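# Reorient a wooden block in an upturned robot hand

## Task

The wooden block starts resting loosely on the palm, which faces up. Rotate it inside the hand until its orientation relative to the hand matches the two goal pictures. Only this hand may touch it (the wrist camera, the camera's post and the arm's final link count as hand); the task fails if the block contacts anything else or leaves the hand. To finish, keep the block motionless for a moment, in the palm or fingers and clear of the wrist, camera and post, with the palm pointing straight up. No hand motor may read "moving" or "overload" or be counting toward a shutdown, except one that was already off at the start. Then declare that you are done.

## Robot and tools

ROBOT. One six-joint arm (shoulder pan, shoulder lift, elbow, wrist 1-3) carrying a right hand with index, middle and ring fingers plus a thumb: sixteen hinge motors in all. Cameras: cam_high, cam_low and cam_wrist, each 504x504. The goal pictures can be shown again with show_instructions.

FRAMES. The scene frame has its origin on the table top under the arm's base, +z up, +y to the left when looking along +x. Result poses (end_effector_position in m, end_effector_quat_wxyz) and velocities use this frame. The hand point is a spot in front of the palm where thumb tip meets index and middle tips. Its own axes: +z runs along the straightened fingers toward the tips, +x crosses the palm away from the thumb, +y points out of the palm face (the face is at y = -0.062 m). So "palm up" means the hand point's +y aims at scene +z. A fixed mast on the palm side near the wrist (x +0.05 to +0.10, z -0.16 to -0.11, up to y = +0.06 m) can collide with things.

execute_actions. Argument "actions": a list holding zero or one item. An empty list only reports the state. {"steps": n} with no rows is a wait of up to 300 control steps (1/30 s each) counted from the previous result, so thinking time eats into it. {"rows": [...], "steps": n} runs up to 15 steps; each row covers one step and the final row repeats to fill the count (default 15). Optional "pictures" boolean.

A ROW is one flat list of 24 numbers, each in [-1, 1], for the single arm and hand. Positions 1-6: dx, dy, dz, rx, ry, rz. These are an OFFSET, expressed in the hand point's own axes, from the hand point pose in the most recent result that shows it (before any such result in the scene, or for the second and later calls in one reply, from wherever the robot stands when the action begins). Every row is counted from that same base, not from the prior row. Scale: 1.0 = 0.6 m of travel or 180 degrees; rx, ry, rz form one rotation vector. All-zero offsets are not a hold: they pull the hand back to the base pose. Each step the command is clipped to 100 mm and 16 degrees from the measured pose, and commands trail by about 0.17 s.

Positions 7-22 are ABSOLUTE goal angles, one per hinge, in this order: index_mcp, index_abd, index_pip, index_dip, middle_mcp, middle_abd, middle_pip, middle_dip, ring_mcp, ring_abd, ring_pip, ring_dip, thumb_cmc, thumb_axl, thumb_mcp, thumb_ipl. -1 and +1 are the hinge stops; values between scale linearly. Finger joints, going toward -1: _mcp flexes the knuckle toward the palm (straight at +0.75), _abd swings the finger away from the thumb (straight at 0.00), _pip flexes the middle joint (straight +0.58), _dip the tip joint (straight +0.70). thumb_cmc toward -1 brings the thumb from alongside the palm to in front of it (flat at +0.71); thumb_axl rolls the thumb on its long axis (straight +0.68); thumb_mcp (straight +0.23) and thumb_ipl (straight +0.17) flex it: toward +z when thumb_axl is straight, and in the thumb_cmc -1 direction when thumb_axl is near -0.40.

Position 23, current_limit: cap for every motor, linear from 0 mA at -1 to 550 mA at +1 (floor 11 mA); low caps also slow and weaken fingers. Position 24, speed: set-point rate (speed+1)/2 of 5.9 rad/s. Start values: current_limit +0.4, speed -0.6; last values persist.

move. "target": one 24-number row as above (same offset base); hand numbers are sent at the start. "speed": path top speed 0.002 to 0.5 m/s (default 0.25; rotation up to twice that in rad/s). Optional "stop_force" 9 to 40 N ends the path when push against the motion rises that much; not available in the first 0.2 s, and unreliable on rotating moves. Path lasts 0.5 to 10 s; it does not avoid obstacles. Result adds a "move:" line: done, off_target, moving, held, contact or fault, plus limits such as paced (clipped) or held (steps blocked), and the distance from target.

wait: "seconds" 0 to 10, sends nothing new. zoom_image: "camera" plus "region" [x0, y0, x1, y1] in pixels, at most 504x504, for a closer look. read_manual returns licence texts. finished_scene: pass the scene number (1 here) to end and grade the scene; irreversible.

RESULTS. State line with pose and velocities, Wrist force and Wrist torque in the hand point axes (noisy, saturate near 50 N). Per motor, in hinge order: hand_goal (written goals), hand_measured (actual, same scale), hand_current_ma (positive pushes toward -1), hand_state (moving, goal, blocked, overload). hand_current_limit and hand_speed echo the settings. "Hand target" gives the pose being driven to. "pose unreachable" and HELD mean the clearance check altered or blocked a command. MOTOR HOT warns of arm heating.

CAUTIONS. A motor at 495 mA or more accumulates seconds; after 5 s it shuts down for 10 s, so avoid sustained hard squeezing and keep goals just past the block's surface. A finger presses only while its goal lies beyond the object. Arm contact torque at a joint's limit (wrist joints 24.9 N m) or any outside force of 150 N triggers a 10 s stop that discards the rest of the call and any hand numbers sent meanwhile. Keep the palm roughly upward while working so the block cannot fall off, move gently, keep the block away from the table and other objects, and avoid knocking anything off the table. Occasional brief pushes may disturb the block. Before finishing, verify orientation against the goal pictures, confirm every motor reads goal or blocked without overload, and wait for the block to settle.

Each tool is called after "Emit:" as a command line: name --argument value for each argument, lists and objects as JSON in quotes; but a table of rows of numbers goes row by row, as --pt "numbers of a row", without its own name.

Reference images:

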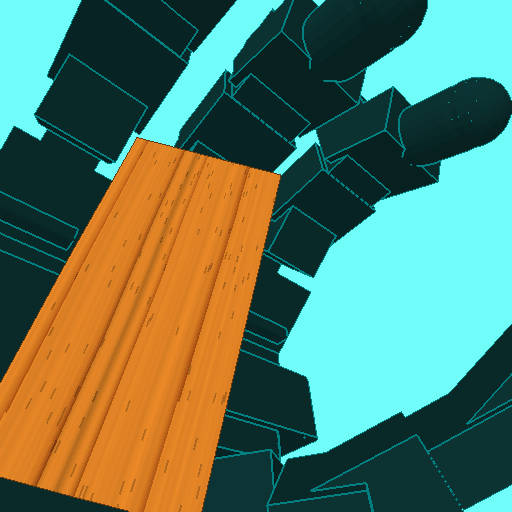

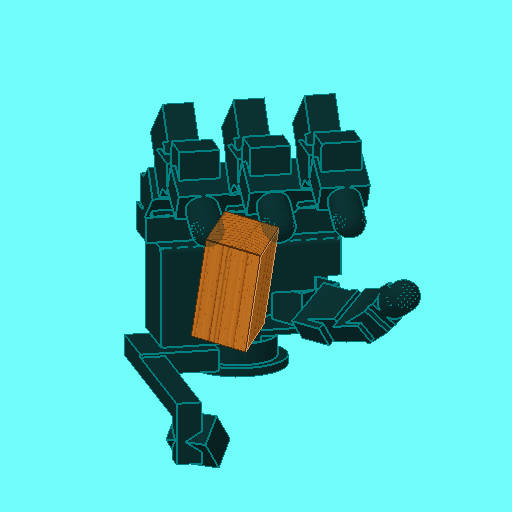

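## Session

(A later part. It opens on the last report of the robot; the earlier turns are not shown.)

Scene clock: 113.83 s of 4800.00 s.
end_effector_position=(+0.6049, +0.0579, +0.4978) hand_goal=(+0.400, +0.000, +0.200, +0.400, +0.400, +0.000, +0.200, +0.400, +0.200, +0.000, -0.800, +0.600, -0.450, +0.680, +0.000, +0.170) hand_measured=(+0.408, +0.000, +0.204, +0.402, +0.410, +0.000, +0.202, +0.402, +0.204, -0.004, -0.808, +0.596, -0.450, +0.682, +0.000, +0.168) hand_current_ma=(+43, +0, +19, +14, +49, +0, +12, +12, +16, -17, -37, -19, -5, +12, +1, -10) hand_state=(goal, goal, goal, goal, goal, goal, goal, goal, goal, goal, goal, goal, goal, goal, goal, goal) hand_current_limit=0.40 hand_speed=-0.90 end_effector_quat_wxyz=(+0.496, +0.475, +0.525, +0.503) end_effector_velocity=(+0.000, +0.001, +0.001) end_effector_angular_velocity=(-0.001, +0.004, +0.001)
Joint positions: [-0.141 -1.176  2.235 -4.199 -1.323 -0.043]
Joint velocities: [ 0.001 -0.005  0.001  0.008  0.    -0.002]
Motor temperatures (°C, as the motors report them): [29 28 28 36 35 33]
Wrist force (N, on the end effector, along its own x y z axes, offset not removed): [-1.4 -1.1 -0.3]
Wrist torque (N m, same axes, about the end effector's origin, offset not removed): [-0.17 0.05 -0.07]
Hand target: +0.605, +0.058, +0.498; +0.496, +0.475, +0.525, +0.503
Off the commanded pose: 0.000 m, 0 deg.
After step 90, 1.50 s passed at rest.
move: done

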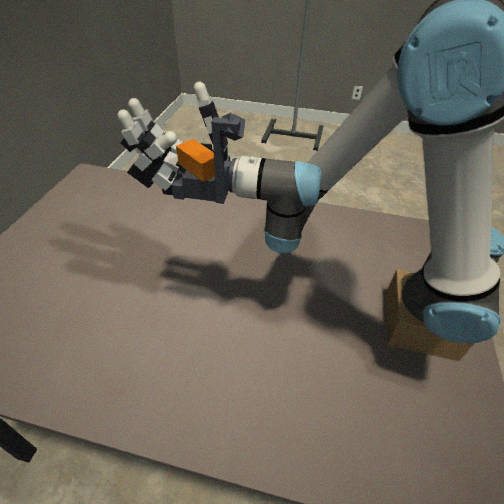

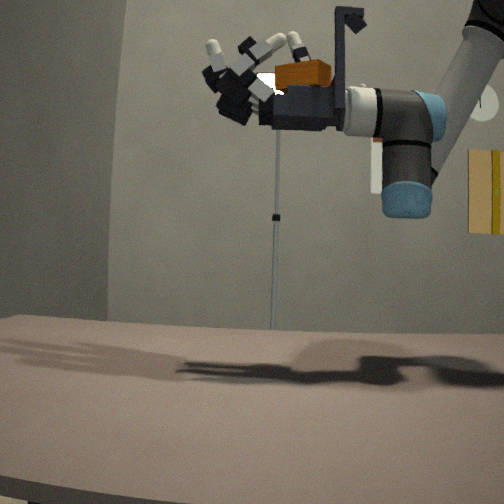

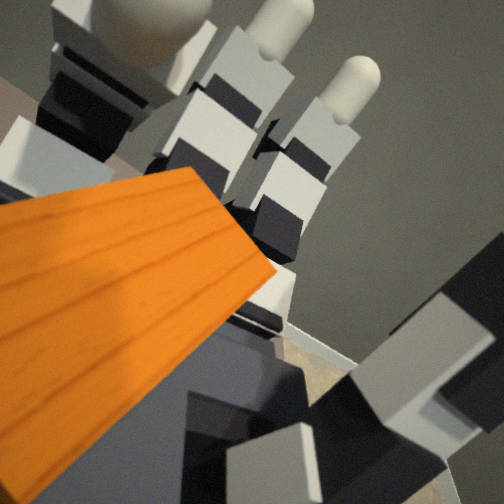

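Emit:
move --target '[0,0,0,0,0,0,0.6,0,0.2,0.4,0.5,0,0.2,0.4,-0.3,-0.7,-0.3,0.35,-0.3,0.68,-0.75,0.3,0.4,-0.7]'

Emit:
move --target '[0,0,0,0,0,0,0.6,0,0.2,0.4,0.5,0,0.2,0.4,-0.8,-0.7,-0.3,0.35,-0.6,0.68,-0.75,0.3,0.4,-0.8]'

Emit:
zoom_image --camera "cam_high" --region '[100,70,270,220]'

Scene clock: 137.93 s of 4800.00 s.
end_effector_position=(+0.6049, +0.0579, +0.4978) hand_goal=(+0.600, +0.000, +0.200, +0.400, +0.500, +0.000, +0.200, +0.400, -0.300, -0.700, -0.300, +0.350, -0.300, +0.680, -0.750, +0.300) hand_measured=(+0.608, +0.000, +0.204, +0.402, +0.510, +0.000, +0.202, +0.402, -0.296, -0.700, -0.306, +0.352, -0.300, +0.682, -0.754, +0.296) hand_current_ma=(+49, +0, +19, +14, +54, +0, +12, +12, +22, +2, -31, +11, +5, +12, -23, -24) hand_state=(goal, goal, goal, goal, goal, goal, goal, goal, goal, goal, goal, goal, goal, goal, goal, goal) hand_current_limit=0.40 hand_speed=-0.70 end_effector_quat_wxyz=(+0.496, +0.475, +0.525, +0.503) end_effector_velocity=(+0.000, +0.000, -0.000) end_effector_angular_velocity=(+0.000, +0.001, +0.000)
Joint positions: [-0.141 -1.176  2.235 -4.199 -1.323 -0.043]
Joint velocities: [ 0.001  0.     0.     0.    -0.     0.   ]
Motor temperatures (°C, as the motors report them): [29 28 28 36 35 33]
Wrist force (N, on the end effector, along its own x y z axes, offset not removed): [-3.0 -1.0 -0.7]
Wrist torque (N m, same axes, about the end effector's origin, offset not removed): [-0.10 0.26 -0.11]
Hand target: +0.605, +0.058, +0.498; +0.496, +0.475, +0.525, +0.503
Off the commanded pose: 0.000 m, 0 deg.
After step 90, 19.50 s passed at rest.
move: done

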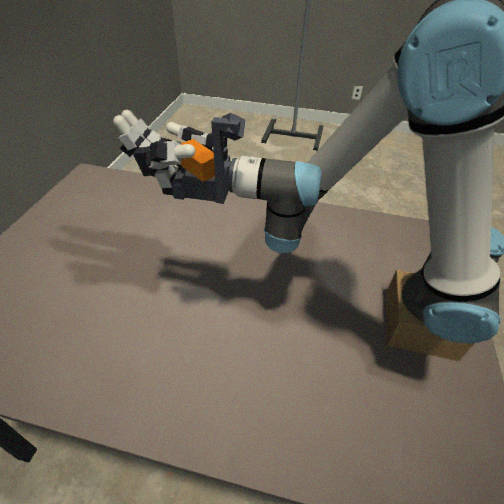

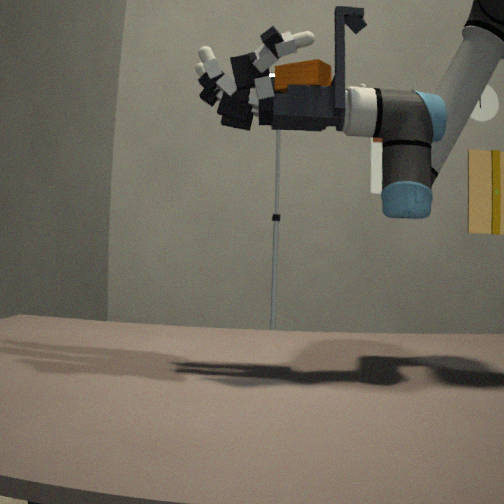

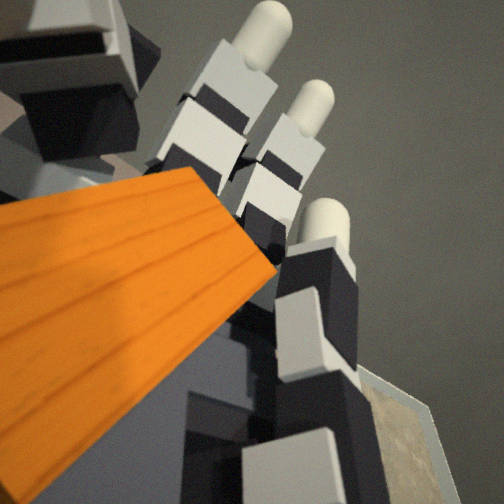

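Scene clock: 139.07 s of 4800.00 s.
end_effector_position=(+0.6049, +0.0579, +0.4978) hand_goal=(+0.600, +0.000, +0.200, +0.400, +0.500, +0.000, +0.200, +0.400, -0.800, -0.700, -0.300, +0.350, -0.600, +0.680, -0.750, +0.300) hand_measured=(+0.608, +0.000, +0.204, +0.402, +0.510, +0.000, +0.202, +0.402, -0.672, -0.700, -0.290, +0.352, -0.598, +0.682, -0.754, +0.296) hand_current_ma=(+49, +0, +19, +14, +54, +0, +12, +12, +385, -2, +49, +11, +15, +11, -24, -24) hand_state=(goal, goal, goal, goal, goal, goal, goal, goal, blocked, goal, goal, goal, goal, goal, goal, goal) hand_current_limit=0.40 hand_speed=-0.80 end_effector_quat_wxyz=(+0.496, +0.475, +0.525, +0.503) end_effector_velocity=(+0.000, -0.000, -0.000) end_effector_angular_velocity=(-0.000, +0.000, -0.000)
Joint positions: [-0.141 -1.176  2.235 -4.199 -1.323 -0.043]
Joint velocities: [-0.  0. -0.  0. -0. -0.]
Motor temperatures (°C, as the motors report them): [29 28 28 36 35 33]
Wrist force (N, on the end effector, along its own x y z axes, offset not removed): [-2.4 -0.8 -0.1]
Wrist torque (N m, same axes, about the end effector's origin, offset not removed): [-0.15 0.12 -0.13]
Hand target: +0.605, +0.058, +0.498; +0.496, +0.475, +0.525, +0.503
Off the commanded pose: 0.000 m, 0 deg.
move: done

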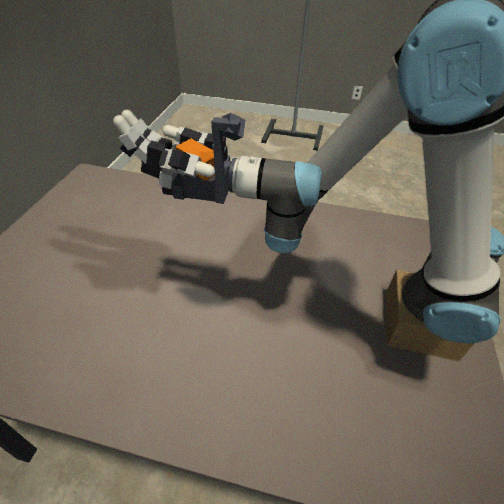

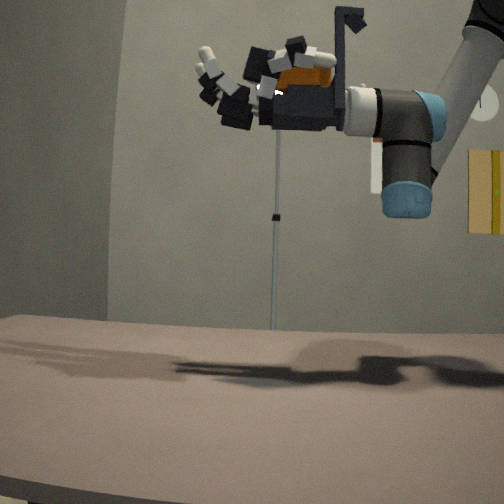

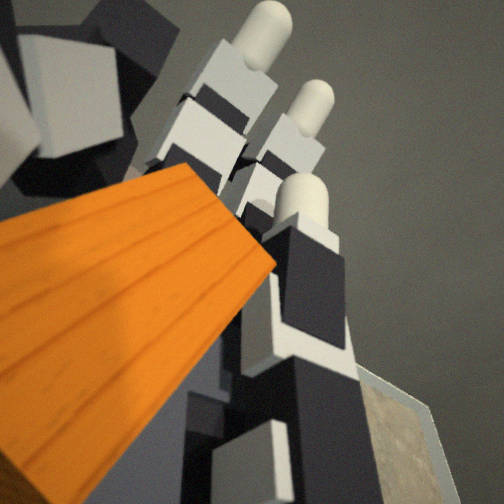

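Region (100, 70, 270, 220) of cam_high's 504x504 image, scaled by 2.965, with more detail than that image has; it fills the top 445 rows of this view, and the rest is white.

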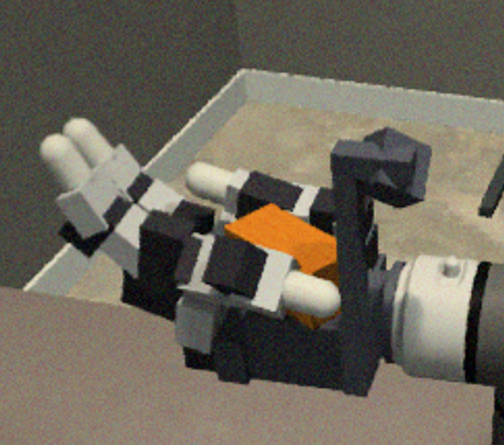

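Emit:
move --target '[0,0,0,0,0,0,0.6,0,0.2,0.4,0.5,0,0.2,0.4,-0.6,-1,-0.8,0,-0.75,0.68,-0.75,0.3,0.4,-0.8]'

Emit:
zoom_image --camera "cam_high" --region '[100,70,270,220]'

Scene clock: 143.33 s of 4800.00 s.
end_effector_position=(+0.6049, +0.0579, +0.4978) hand_goal=(+0.600, +0.000, +0.200, +0.400, +0.500, +0.000, +0.200, +0.400, -0.600, -1.000, -0.800, +0.000, -0.750, +0.680, -0.750, +0.300) hand_measured=(+0.608, +0.000, +0.204, +0.402, +0.510, +0.000, +0.202, +0.402, -0.582, -0.998, -0.652, +0.028, -0.748, +0.680, -0.754, +0.296) hand_current_ma=(+49, +0, +19, +14, +54, +0, +12, +12, +101, +7, +383, +149, +9, +4, -25, -24) hand_state=(goal, goal, goal, goal, goal, goal, goal, goal, goal, goal, blocked, blocked, goal, goal, goal, goal) hand_current_limit=0.40 hand_speed=-0.80 end_effector_quat_wxyz=(+0.496, +0.475, +0.525, +0.503) end_effector_velocity=(+0.000, -0.000, -0.000) end_effector_angular_velocity=(-0.000, +0.001, -0.000)
Joint positions: [-0.141 -1.176  2.235 -4.199 -1.323 -0.043]
Joint velocities: [-0.  0.  0.  0. -0. -0.]
Motor temperatures (°C, as the motors report them): [29 28 28 36 35 33]
Wrist force (N, on the end effector, along its own x y z axes, offset not removed): [-4.2 -0.4 -1.3]
Wrist torque (N m, same axes, about the end effector's origin, offset not removed): [-0.05 0.44 -0.23]
Hand target: +0.605, +0.058, +0.498; +0.496, +0.475, +0.525, +0.503
Off the commanded pose: 0.000 m, 0 deg.
After step 90, 0.10 s passed at rest.
move: done

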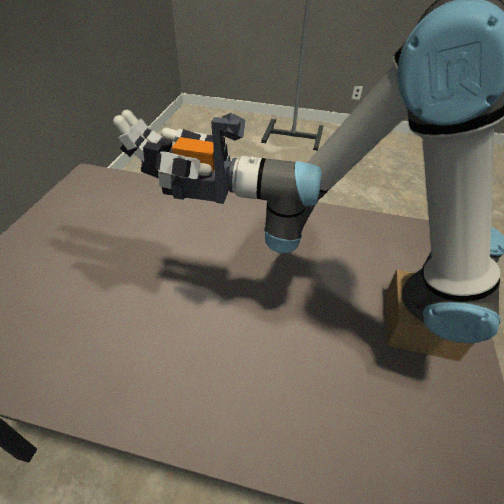

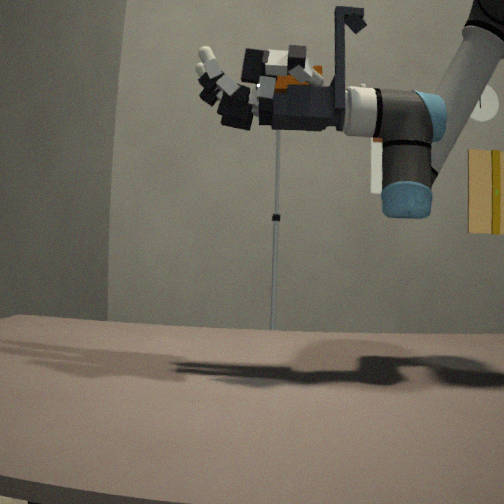

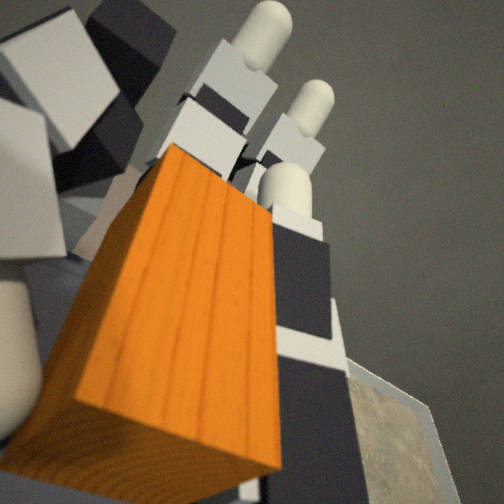

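Region (100, 70, 270, 220) of cam_high's 504x504 image, scaled by 2.965, with more detail than that image has; it fills the top 445 rows of this view, and the rest is white.

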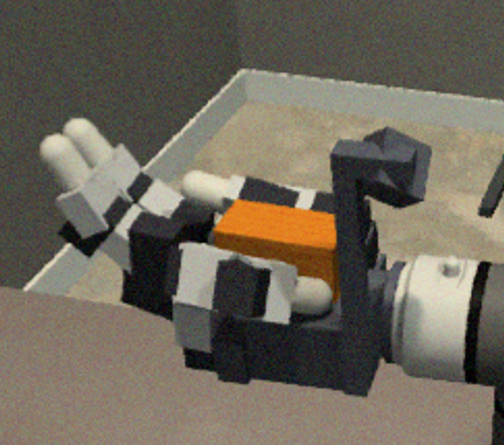

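Emit:
move --target '[0,0,0,0,0,0,0.7,0,0.2,0.4,0.5,0,0.2,0.4,-0.58,-1,-0.66,0.02,0.43,0.25,-0.5,-0.2,0.4,-0.7]'

Emit:
move --target '[0,0,0,0,0,0,0.7,0,0.2,0.4,0.5,0,0.2,0.4,-0.58,-1,-0.66,0.02,0.43,0.25,-0.65,-0.8,0.4,-0.8]'

Scene clock: 157.83 s of 4800.00 s.
end_effector_position=(+0.6049, +0.0579, +0.4978) hand_goal=(+0.700, +0.000, +0.200, +0.400, +0.500, +0.000, +0.200, +0.400, -0.580, -1.000, -0.660, +0.020, +0.430, +0.250, -0.500, -0.200) hand_measured=(+0.710, +0.000, +0.204, +0.402, +0.510, +0.000, +0.202, +0.402, -0.576, -0.998, -0.654, +0.028, +0.432, +0.256, -0.504, -0.200) hand_current_ma=(+50, +0, +19, +14, +54, +0, +12, +12, +24, +5, +34, +44, +12, +37, -30, +5) hand_state=(goal, goal, goal, goal, goal, goal, goal, goal, goal, goal, goal, goal, goal, goal, goal, goal) hand_current_limit=0.40 hand_speed=-0.70 end_effector_quat_wxyz=(+0.496, +0.475, +0.525, +0.503) end_effector_velocity=(+0.000, +0.001, -0.000) end_effector_angular_velocity=(+0.000, +0.001, +0.001)
Joint positions: [-0.141 -1.176  2.235 -4.199 -1.323 -0.043]
Joint velocities: [ 0.001  0.    -0.     0.     0.     0.   ]
Motor temperatures (°C, as the motors report them): [29 28 28 36 35 33]
Wrist force (N, on the end effector, along its own x y z axes, offset not removed): [-0.8 0.4 -0.2]
Wrist torque (N m, same axes, about the end effector's origin, offset not removed): [-0.03 -0.17 0.05]
Hand target: +0.605, +0.058, +0.498; +0.496, +0.475, +0.525, +0.503
Off the commanded pose: 0.000 m, 0 deg.
After step 90, 9.60 s passed at rest.
move: done

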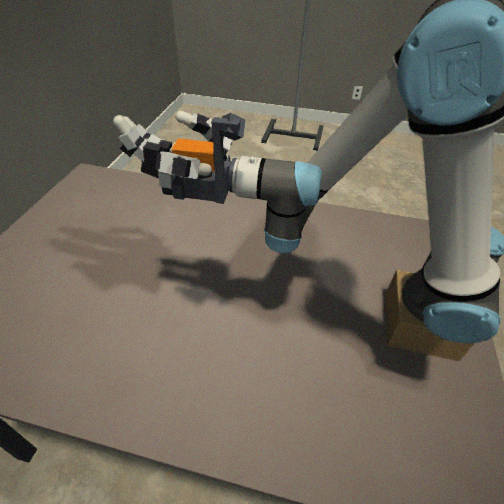

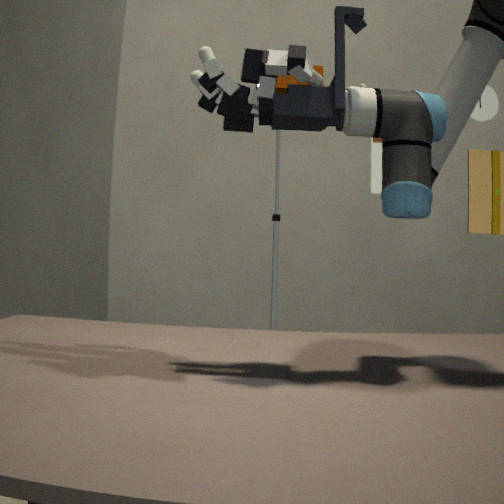

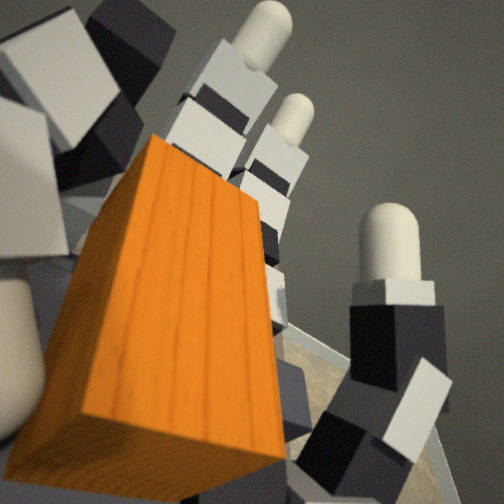

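Scene clock: 159.73 s of 4800.00 s.
end_effector_position=(+0.6049, +0.0579, +0.4978) hand_goal=(+0.700, +0.000, +0.200, +0.400, +0.500, +0.000, +0.200, +0.400, -0.580, -1.000, -0.660, +0.020, +0.430, +0.250, -0.650, -0.800) hand_measured=(+0.710, +0.000, +0.204, +0.402, +0.510, +0.000, +0.202, +0.402, -0.576, -0.998, -0.654, +0.028, +0.432, +0.256, -0.598, -0.798) hand_current_ma=(+50, +0, +19, +14, +54, +0, +12, +12, +24, +5, +34, +44, +13, +37, +335, +7) hand_state=(goal, goal, goal, goal, goal, goal, goal, goal, goal, goal, goal, goal, goal, goal, blocked, goal) hand_current_limit=0.40 hand_speed=-0.80 end_effector_quat_wxyz=(+0.496, +0.475, +0.525, +0.503) end_effector_velocity=(+0.000, +0.000, -0.000) end_effector_angular_velocity=(+0.000, -0.000, +0.001)
Joint positions: [-0.141 -1.176  2.235 -4.199 -1.323 -0.043]
Joint velocities: [ 0.     0.001 -0.001 -0.     0.     0.   ]
Motor temperatures (°C, as the motors report them): [29 28 28 36 35 33]
Wrist force (N, on the end effector, along its own x y z axes, offset not removed): [-1.8 -1.4 0.5]
Wrist torque (N m, same axes, about the end effector's origin, offset not removed): [-0.30 -0.01 -0.06]
Hand target: +0.605, +0.058, +0.498; +0.496, +0.475, +0.525, +0.503
Off the commanded pose: 0.000 m, 0 deg.
move: done

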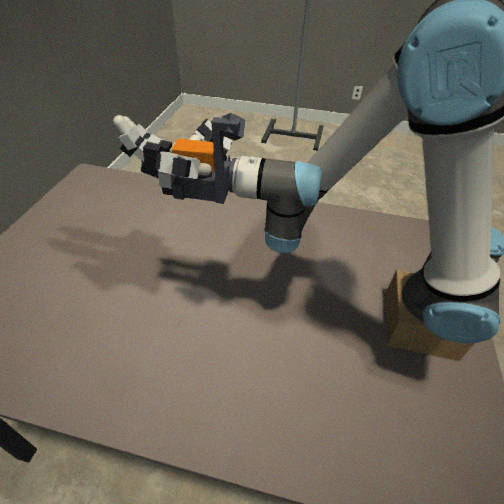

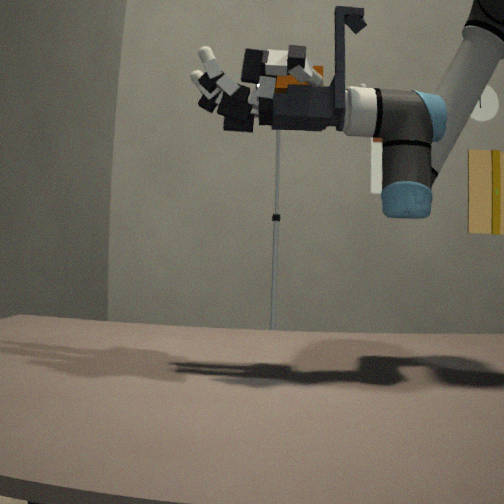

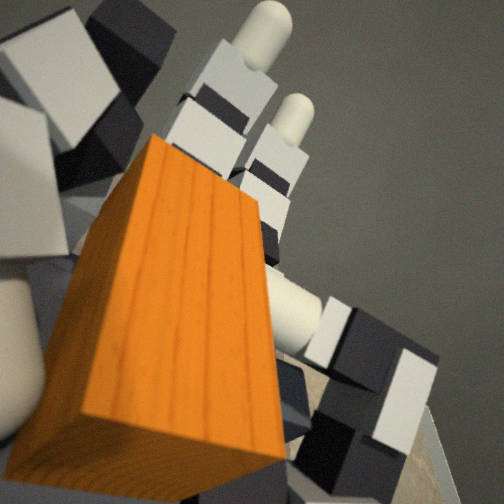

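Emit:
move --target '[0,0,0,0,0,0,0.7,0,0.2,0.4,0.5,0,0.2,0.4,-0.05,-0.4,-0.95,-0.1,0.43,0.25,-0.65,-0.8,0.4,-0.85]'

Emit:
move --target '[0,0,0,0,0,0,0.7,0,0.2,0.4,0.5,0,0.2,0.4,-0.05,-0.4,-0.95,-0.1,0.43,0,-0.8,-0.7,0.4,-0.9]'

Scene clock: 170.07 s of 4800.00 s.
end_effector_position=(+0.6049, +0.0579, +0.4978) hand_goal=(+0.700, +0.000, +0.200, +0.400, +0.500, +0.000, +0.200, +0.400, -0.050, -0.400, -0.950, -0.100, +0.430, +0.250, -0.650, -0.800) hand_measured=(+0.710, +0.000, +0.204, +0.402, +0.510, +0.000, +0.202, +0.402, -0.076, -0.368, -0.908, -0.072, +0.454, +0.274, -0.596, -0.782) hand_current_ma=(+50, +0, +19, +14, +54, +0, +12, +12, -141, +138, +208, +148, +126, +163, +358, +128) hand_state=(goal, goal, goal, goal, goal, goal, goal, goal, blocked, blocked, blocked, blocked, blocked, blocked, blocked, goal) hand_current_limit=0.40 hand_speed=-0.85 end_effector_quat_wxyz=(+0.496, +0.475, +0.525, +0.503) end_effector_velocity=(-0.000, +0.001, +0.000) end_effector_angular_velocity=(-0.000, +0.000, +0.001)
Joint positions: [-0.141 -1.176  2.235 -4.199 -1.323 -0.043]
Joint velocities: [ 0.001 -0.001  0.001  0.    -0.    -0.   ]
Motor temperatures (°C, as the motors report them): [29 28 28 36 35 33]
Wrist force (N, on the end effector, along its own x y z axes, offset not removed): [-0.3 -1.1 -1.7]
Wrist torque (N m, same axes, about the end effector's origin, offset not removed): [-0.03 -0.09 0.13]
Hand target: +0.605, +0.058, +0.498; +0.496, +0.475, +0.525, +0.503
Off the commanded pose: 0.000 m, 0 deg.
After step 90, 5.53 s passed at rest.
move: done

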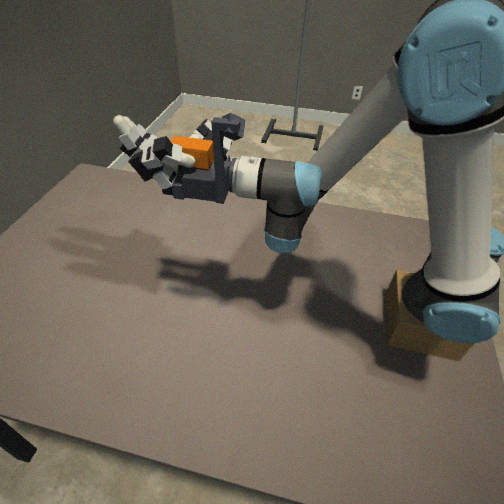

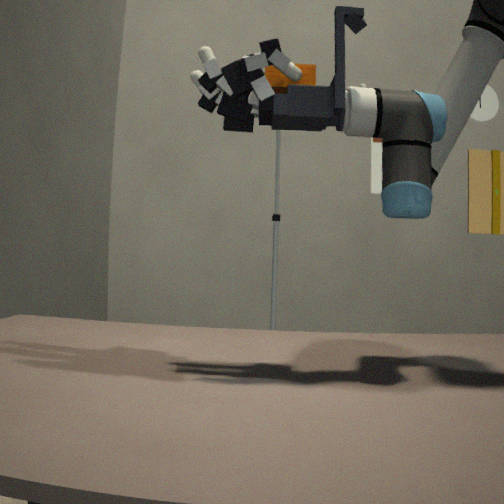

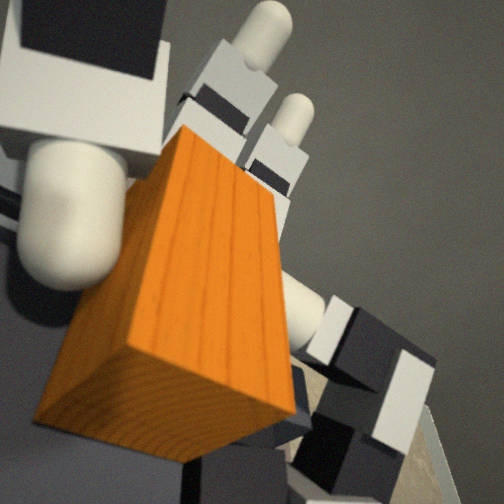

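Scene clock: 170.83 s of 4800.00 s.
end_effector_position=(+0.6049, +0.0579, +0.4978) hand_goal=(+0.700, +0.000, +0.200, +0.400, +0.500, +0.000, +0.200, +0.400, -0.050, -0.400, -0.950, -0.100, +0.430, +0.000, -0.800, -0.700) hand_measured=(+0.710, +0.000, +0.204, +0.402, +0.510, +0.000, +0.202, +0.402, -0.052, -0.378, -0.934, -0.094, +0.462, +0.238, -0.596, -0.700) hand_current_ma=(+50, +0, +19, +14, +54, +0, +12, +12, -9, +95, +81, +34, +176, +382, +385, +0) hand_state=(goal, goal, goal, goal, goal, goal, goal, goal, goal, blocked, goal, goal, blocked, blocked, blocked, goal) hand_current_limit=0.40 hand_speed=-0.90 end_effector_quat_wxyz=(+0.496, +0.475, +0.525, +0.503) end_effector_velocity=(+0.000, +0.000, +0.001) end_effector_angular_velocity=(-0.000, -0.001, +0.000)
Joint positions: [-0.141 -1.176  2.235 -4.199 -1.323 -0.043]
Joint velocities: [ 0.    -0.    -0.001  0.     0.    -0.   ]
Motor temperatures (°C, as the motors report them): [29 28 28 36 35 33]
Wrist force (N, on the end effector, along its own x y z axes, offset not removed): [-1.9 0.1 -0.7]
Wrist torque (N m, same axes, about the end effector's origin, offset not removed): [-0.03 0.11 -0.10]
Hand target: +0.605, +0.058, +0.498; +0.496, +0.475, +0.525, +0.503
Off the commanded pose: 0.000 m, 0 deg.
move: done

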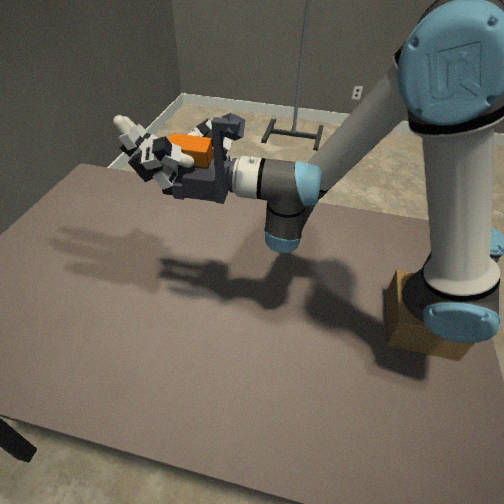

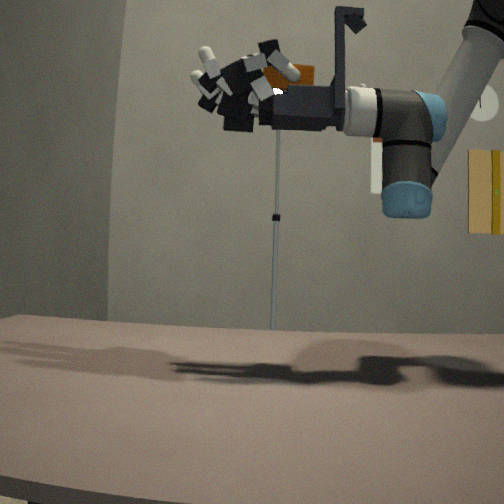

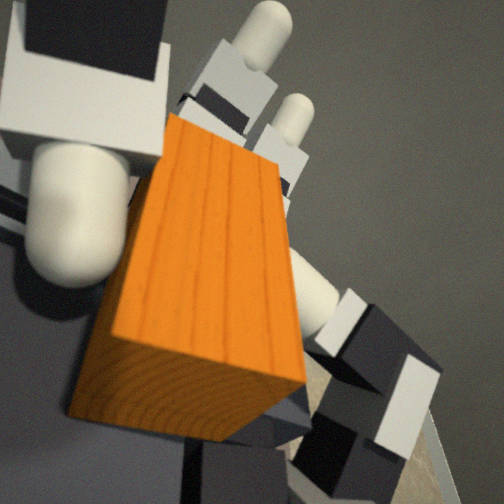

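Emit:
move --target '[0,0,0,0,0,0,0.7,0,0.2,0.4,0.25,0,0.2,0.4,-0.05,-0.4,-0.97,-0.15,0.43,0.1,-0.56,-0.76,0.4,-0.9]'

Emit:
zoom_image --camera "cam_low" --region '[180,0,380,170]'

Scene clock: 176.53 s of 4800.00 s.
end_effector_position=(+0.6049, +0.0579, +0.4978) hand_goal=(+0.700, +0.000, +0.200, +0.400, +0.250, +0.000, +0.200, +0.400, -0.050, -0.400, -0.970, -0.150, +0.430, +0.100, -0.560, -0.760) hand_measured=(+0.710, +0.000, +0.204, +0.402, +0.276, +0.000, +0.202, +0.402, -0.050, -0.380, -0.958, -0.144, +0.464, +0.122, -0.544, -0.756) hand_current_ma=(+50, +0, +19, +14, +135, +0, +12, +12, +2, +86, +65, +35, +178, +146, +106, +29) hand_state=(goal, goal, goal, goal, blocked, goal, goal, goal, goal, goal, goal, goal, blocked, blocked, goal, goal) hand_current_limit=0.40 hand_speed=-0.90 end_effector_quat_wxyz=(+0.496, +0.475, +0.525, +0.503) end_effector_velocity=(+0.000, +0.000, +0.000) end_effector_angular_velocity=(+0.000, +0.000, +0.000)
Joint positions: [-0.141 -1.176  2.235 -4.199 -1.323 -0.043]
Joint velocities: [ 0.    -0.    -0.     0.001  0.     0.   ]
Motor temperatures (°C, as the motors report them): [29 28 28 36 35 33]
Wrist force (N, on the end effector, along its own x y z axes, offset not removed): [-3.0 -0.6 -1.0]
Wrist torque (N m, same axes, about the end effector's origin, offset not removed): [-0.09 0.31 -0.15]
Hand target: +0.605, +0.058, +0.498; +0.496, +0.475, +0.525, +0.503
Off the commanded pose: 0.000 m, 0 deg.
After step 90, 1.37 s passed at rest.
move: done

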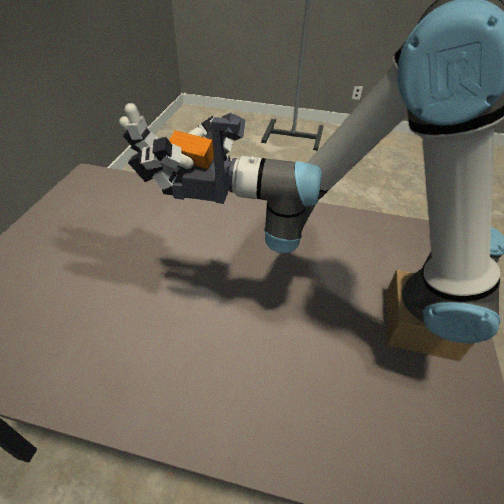

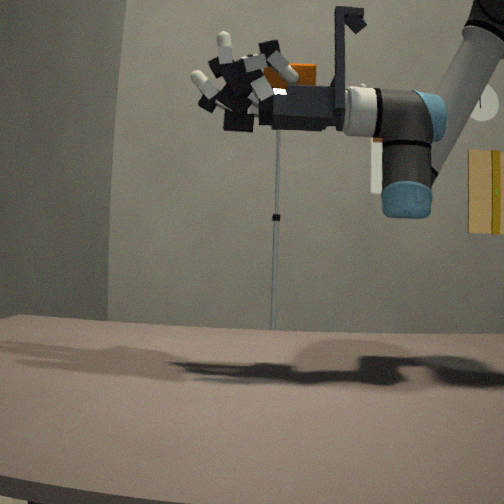

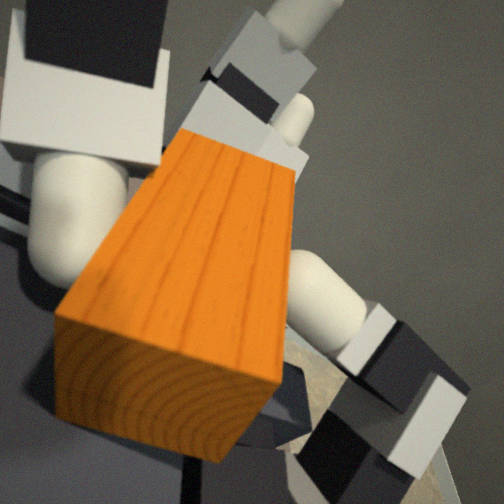

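Region (180, 0, 380, 170) of cam_low's 504x504 image, scaled by 2.520, with more detail than that image has; it fills the top 428 rows of this view, and the rest is white.

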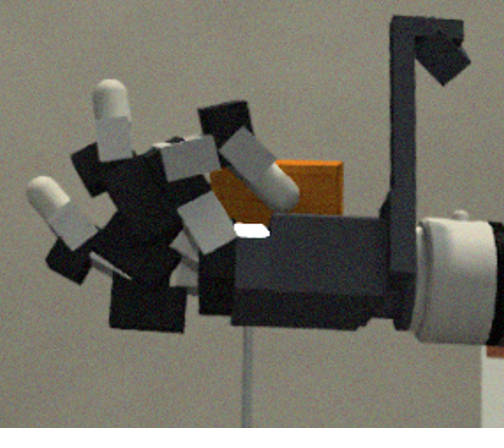

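Emit:
move --target '[0,0,0,0,0,0,0.2,0,0.4,0.4,0.05,0,0.4,0.4,-0.07,-0.4,-0.97,-0.1,0.38,0.1,-0.56,-0.68,0.4,-0.9]'

Scene clock: 184.50 s of 4800.00 s.
end_effector_position=(+0.6049, +0.0579, +0.4978) hand_goal=(+0.200, +0.000, +0.400, +0.400, +0.050, +0.000, +0.400, +0.400, -0.070, -0.400, -0.970, -0.100, +0.380, +0.100, -0.560, -0.680) hand_measured=(+0.222, +0.000, +0.400, +0.402, +0.080, +0.000, +0.398, +0.402, -0.064, -0.396, -0.964, -0.100, +0.414, +0.102, -0.544, -0.682) hand_current_ma=(+119, +0, +1, +14, +161, +0, -6, +12, +32, +20, +30, -1, +179, +20, +98, -16) hand_state=(blocked, goal, goal, goal, blocked, goal, goal, goal, goal, goal, goal, goal, blocked, goal, goal, goal) hand_current_limit=0.40 hand_speed=-0.90 end_effector_quat_wxyz=(+0.496, +0.475, +0.525, +0.503) end_effector_velocity=(+0.000, -0.000, -0.001) end_effector_angular_velocity=(+0.001, +0.001, -0.000)
Joint positions: [-0.141 -1.176  2.235 -4.199 -1.323 -0.043]
Joint velocities: [-0.     0.001  0.     0.    -0.     0.001]
Motor temperatures (°C, as the motors report them): [29 28 28 36 35 33]
Wrist force (N, on the end effector, along its own x y z axes, offset not removed): [-0.4 -1.9 -1.4]
Wrist torque (N m, same axes, about the end effector's origin, offset not removed): [-0.23 -0.09 0.00]
Hand target: +0.605, +0.058, +0.498; +0.496, +0.475, +0.525, +0.503
Off the commanded pose: 0.000 m, 0 deg.
After step 90, 2.57 s passed at rest.
move: done

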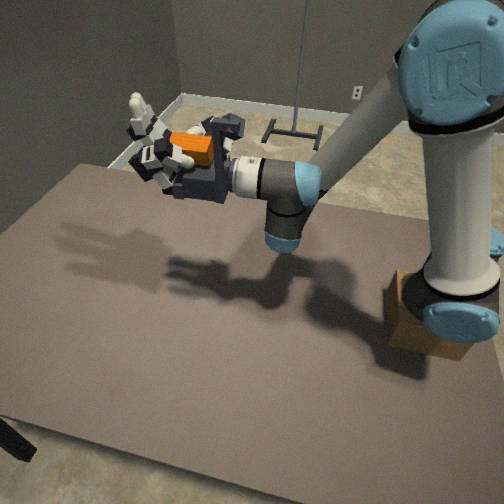

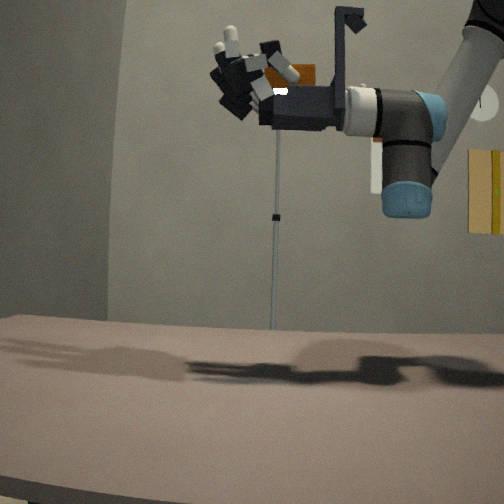

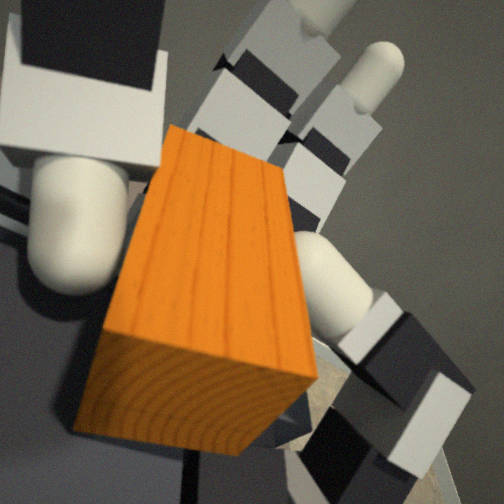

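Emit:
move --target '[0,0,0,0,0,0,0.6,0,0.4,0.4,0.3,0,0.4,0.4,0.1,-0.5,-0.97,-0.1,0.3,0.12,-0.56,-0.55,0.4,-0.92]'

Scene clock: 192.40 s of 4800.00 s.
end_effector_position=(+0.6049, +0.0579, +0.4978) hand_goal=(+0.600, +0.000, +0.400, +0.400, +0.300, +0.000, +0.400, +0.400, +0.100, -0.500, -0.970, -0.100, +0.300, +0.120, -0.560, -0.550) hand_measured=(+0.610, +0.000, +0.400, +0.402, +0.310, +0.000, +0.400, +0.402, +0.088, -0.466, -0.974, -0.100, +0.340, +0.130, -0.536, -0.544) hand_current_ma=(+50, +0, +2, +14, +48, +0, -2, +12, -63, +146, -20, -1, +219, +63, +161, +39) hand_state=(goal, goal, goal, goal, goal, goal, goal, goal, goal, blocked, goal, goal, blocked, goal, blocked, goal) hand_current_limit=0.40 hand_speed=-0.92 end_effector_quat_wxyz=(+0.496, +0.475, +0.525, +0.503) end_effector_velocity=(+0.000, -0.000, -0.001) end_effector_angular_velocity=(+0.000, +0.001, +0.000)
Joint positions: [-0.141 -1.176  2.235 -4.199 -1.323 -0.043]
Joint velocities: [ 0.     0.001 -0.     0.     0.     0.   ]
Motor temperatures (°C, as the motors report them): [29 28 28 36 35 33]
Wrist force (N, on the end effector, along its own x y z axes, offset not removed): [-1.6 -1.7 -0.5]
Wrist torque (N m, same axes, about the end effector's origin, offset not removed): [-0.22 0.09 -0.04]
Hand target: +0.605, +0.058, +0.498; +0.496, +0.475, +0.525, +0.503
Off the commanded pose: 0.000 m, 0 deg.
After step 90, 2.50 s passed at rest.
move: done

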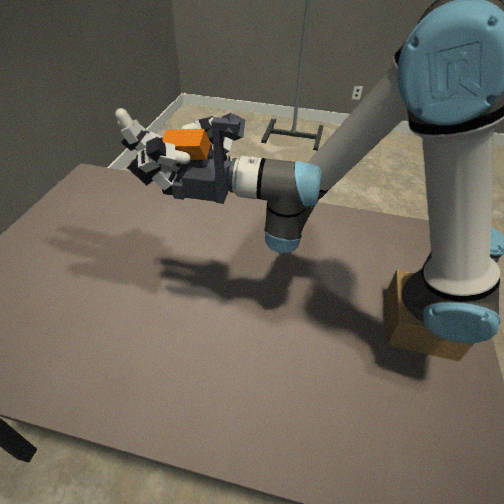

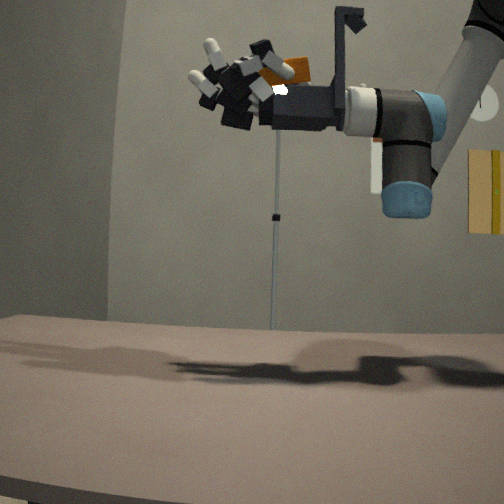

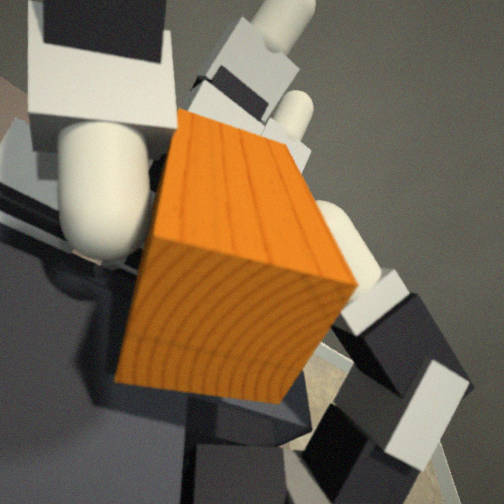

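Emit:
move --target '[0,0,0,0,0,0,0.3,0,0.4,0.4,0.05,0,0.4,0.4,0.1,-0.5,-0.97,-0.1,0.3,0.12,-0.56,-0.55,0.4,-0.9]'

Emit:
zoom_image --camera "cam_high" --region '[100,70,270,220]'

Scene clock: 198.43 s of 4800.00 s.
end_effector_position=(+0.6049, +0.0579, +0.4978) hand_goal=(+0.300, +0.000, +0.400, +0.400, +0.050, +0.000, +0.400, +0.400, +0.100, -0.500, -0.970, -0.100, +0.300, +0.120, -0.560, -0.550) hand_measured=(+0.324, +0.000, +0.400, +0.402, +0.088, +0.000, +0.400, +0.402, +0.094, -0.478, -0.970, -0.100, +0.340, +0.116, -0.536, -0.542) hand_current_ma=(+129, +0, +2, +14, +203, +0, -2, +12, -36, +99, -3, -1, +219, -32, +161, +56) hand_state=(blocked, goal, goal, goal, blocked, goal, goal, goal, goal, blocked, goal, goal, blocked, goal, blocked, goal) hand_current_limit=0.40 hand_speed=-0.90 end_effector_quat_wxyz=(+0.496, +0.475, +0.525, +0.503) end_effector_velocity=(-0.000, +0.000, +0.000) end_effector_angular_velocity=(+0.000, -0.001, +0.001)
Joint positions: [-0.141 -1.176  2.235 -4.199 -1.323 -0.043]
Joint velocities: [ 0.001  0.    -0.    -0.001 -0.     0.   ]
Motor temperatures (°C, as the motors report them): [29 28 28 36 35 33]
Wrist force (N, on the end effector, along its own x y z axes, offset not removed): [-2.4 0.3 -1.7]
Wrist torque (N m, same axes, about the end effector's origin, offset not removed): [0.18 0.20 -0.08]
Hand target: +0.605, +0.058, +0.498; +0.496, +0.475, +0.525, +0.503
Off the commanded pose: 0.000 m, 0 deg.
After step 90, 1.50 s passed at rest.
move: done

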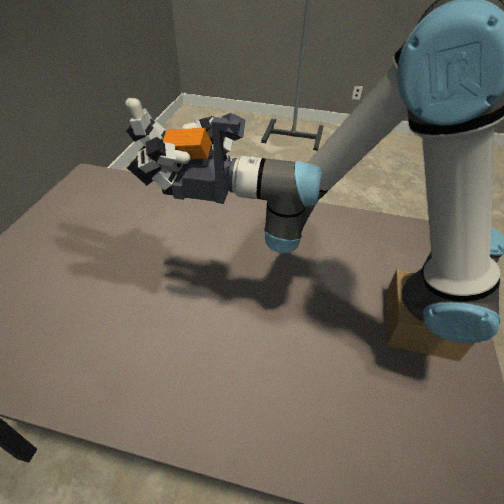

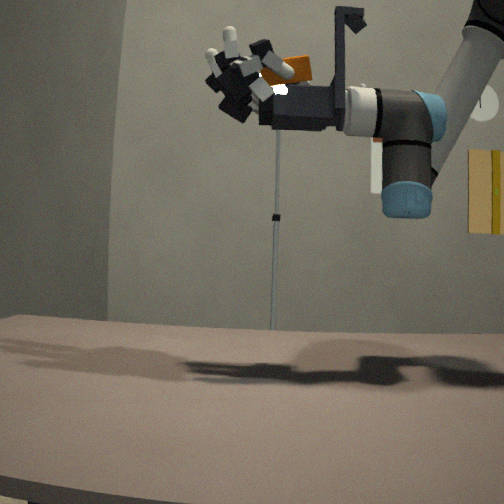

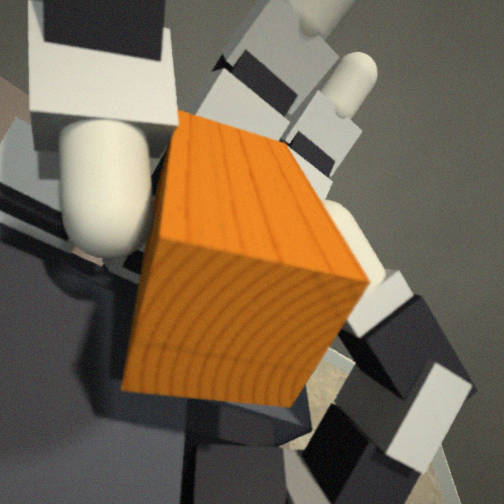

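Region (100, 70, 270, 220) of cam_high's 504x504 image, scaled by 2.965, with more detail than that image has; it fills the top 445 rows of this view, and the rest is white.

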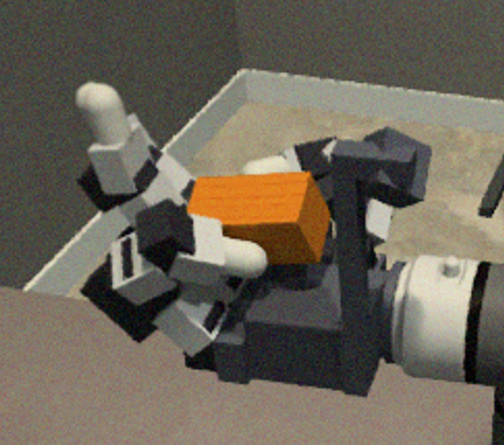

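Emit:
move --target '[0,0,0,0,0,0,0.5,0,0.4,0.4,0.13,0,-1,0.3,0.1,-0.5,-0.97,-0.1,0.3,0.08,-0.56,-0.57,0.4,-0.75]'

Emit:
zoom_image --camera "cam_high" --region '[100,70,270,220]'

Scene clock: 209.70 s of 4800.00 s.
end_effector_position=(+0.6049, +0.0579, +0.4978) hand_goal=(+0.500, +0.000, +0.400, +0.400, +0.130, +0.000, -1.000, +0.300, +0.100, -0.500, -0.970, -0.100, +0.300, +0.080, -0.560, -0.570) hand_measured=(+0.508, +0.000, +0.400, +0.402, +0.158, +0.000, -0.702, +0.312, +0.084, -0.464, -0.988, -0.108, +0.340, +0.098, -0.534, -0.560) hand_current_ma=(+49, +0, +2, +14, +151, -3, +382, +68, -82, +160, -87, -39, +219, +116, +175, +68) hand_state=(goal, goal, goal, goal, blocked, goal, blocked, goal, goal, blocked, goal, goal, blocked, goal, blocked, goal) hand_current_limit=0.40 hand_speed=-0.75 end_effector_quat_wxyz=(+0.496, +0.475, +0.525, +0.503) end_effector_velocity=(+0.000, -0.001, +0.000) end_effector_angular_velocity=(-0.000, -0.000, -0.001)
Joint positions: [-0.141 -1.176  2.235 -4.199 -1.323 -0.043]
Joint velocities: [-0.001 -0.    -0.001  0.001  0.    -0.   ]
Motor temperatures (°C, as the motors report them): [29 28 28 36 35 33]
Wrist force (N, on the end effector, along its own x y z axes, offset not removed): [-1.3 -0.8 -1.6]
Wrist torque (N m, same axes, about the end effector's origin, offset not removed): [-0.09 0.01 0.04]
Hand target: +0.605, +0.058, +0.498; +0.496, +0.475, +0.525, +0.503
Off the commanded pose: 0.000 m, 0 deg.
After step 90, 5.97 s passed at rest.
move: done

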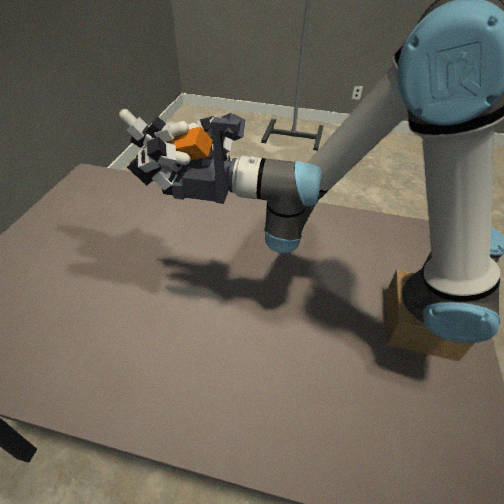

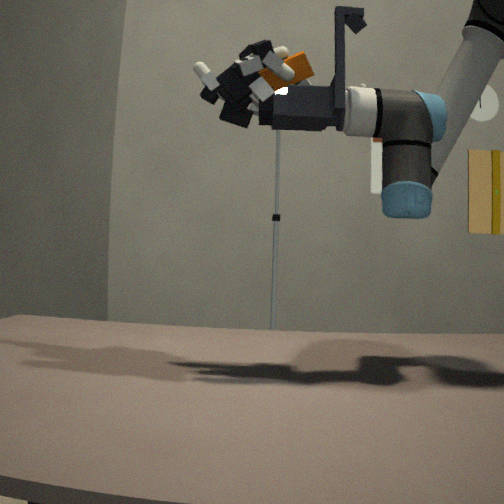

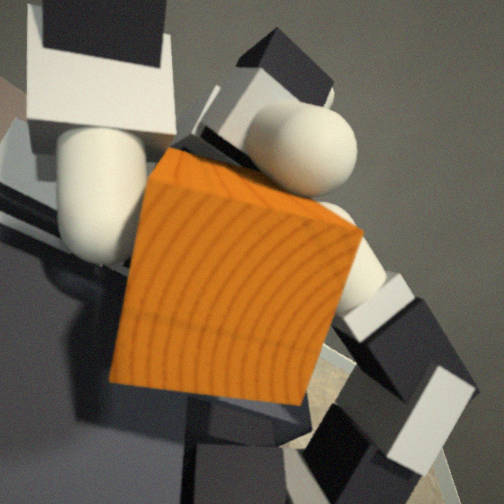

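Region (100, 70, 270, 220) of cam_high's 504x504 image, scaled by 2.965, with more detail than that image has; it fills the top 445 rows of this view, and the rest is white.

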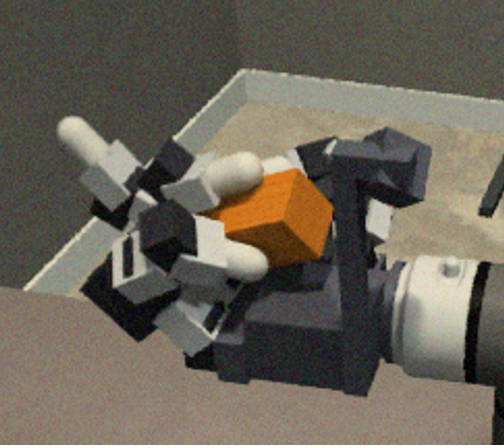

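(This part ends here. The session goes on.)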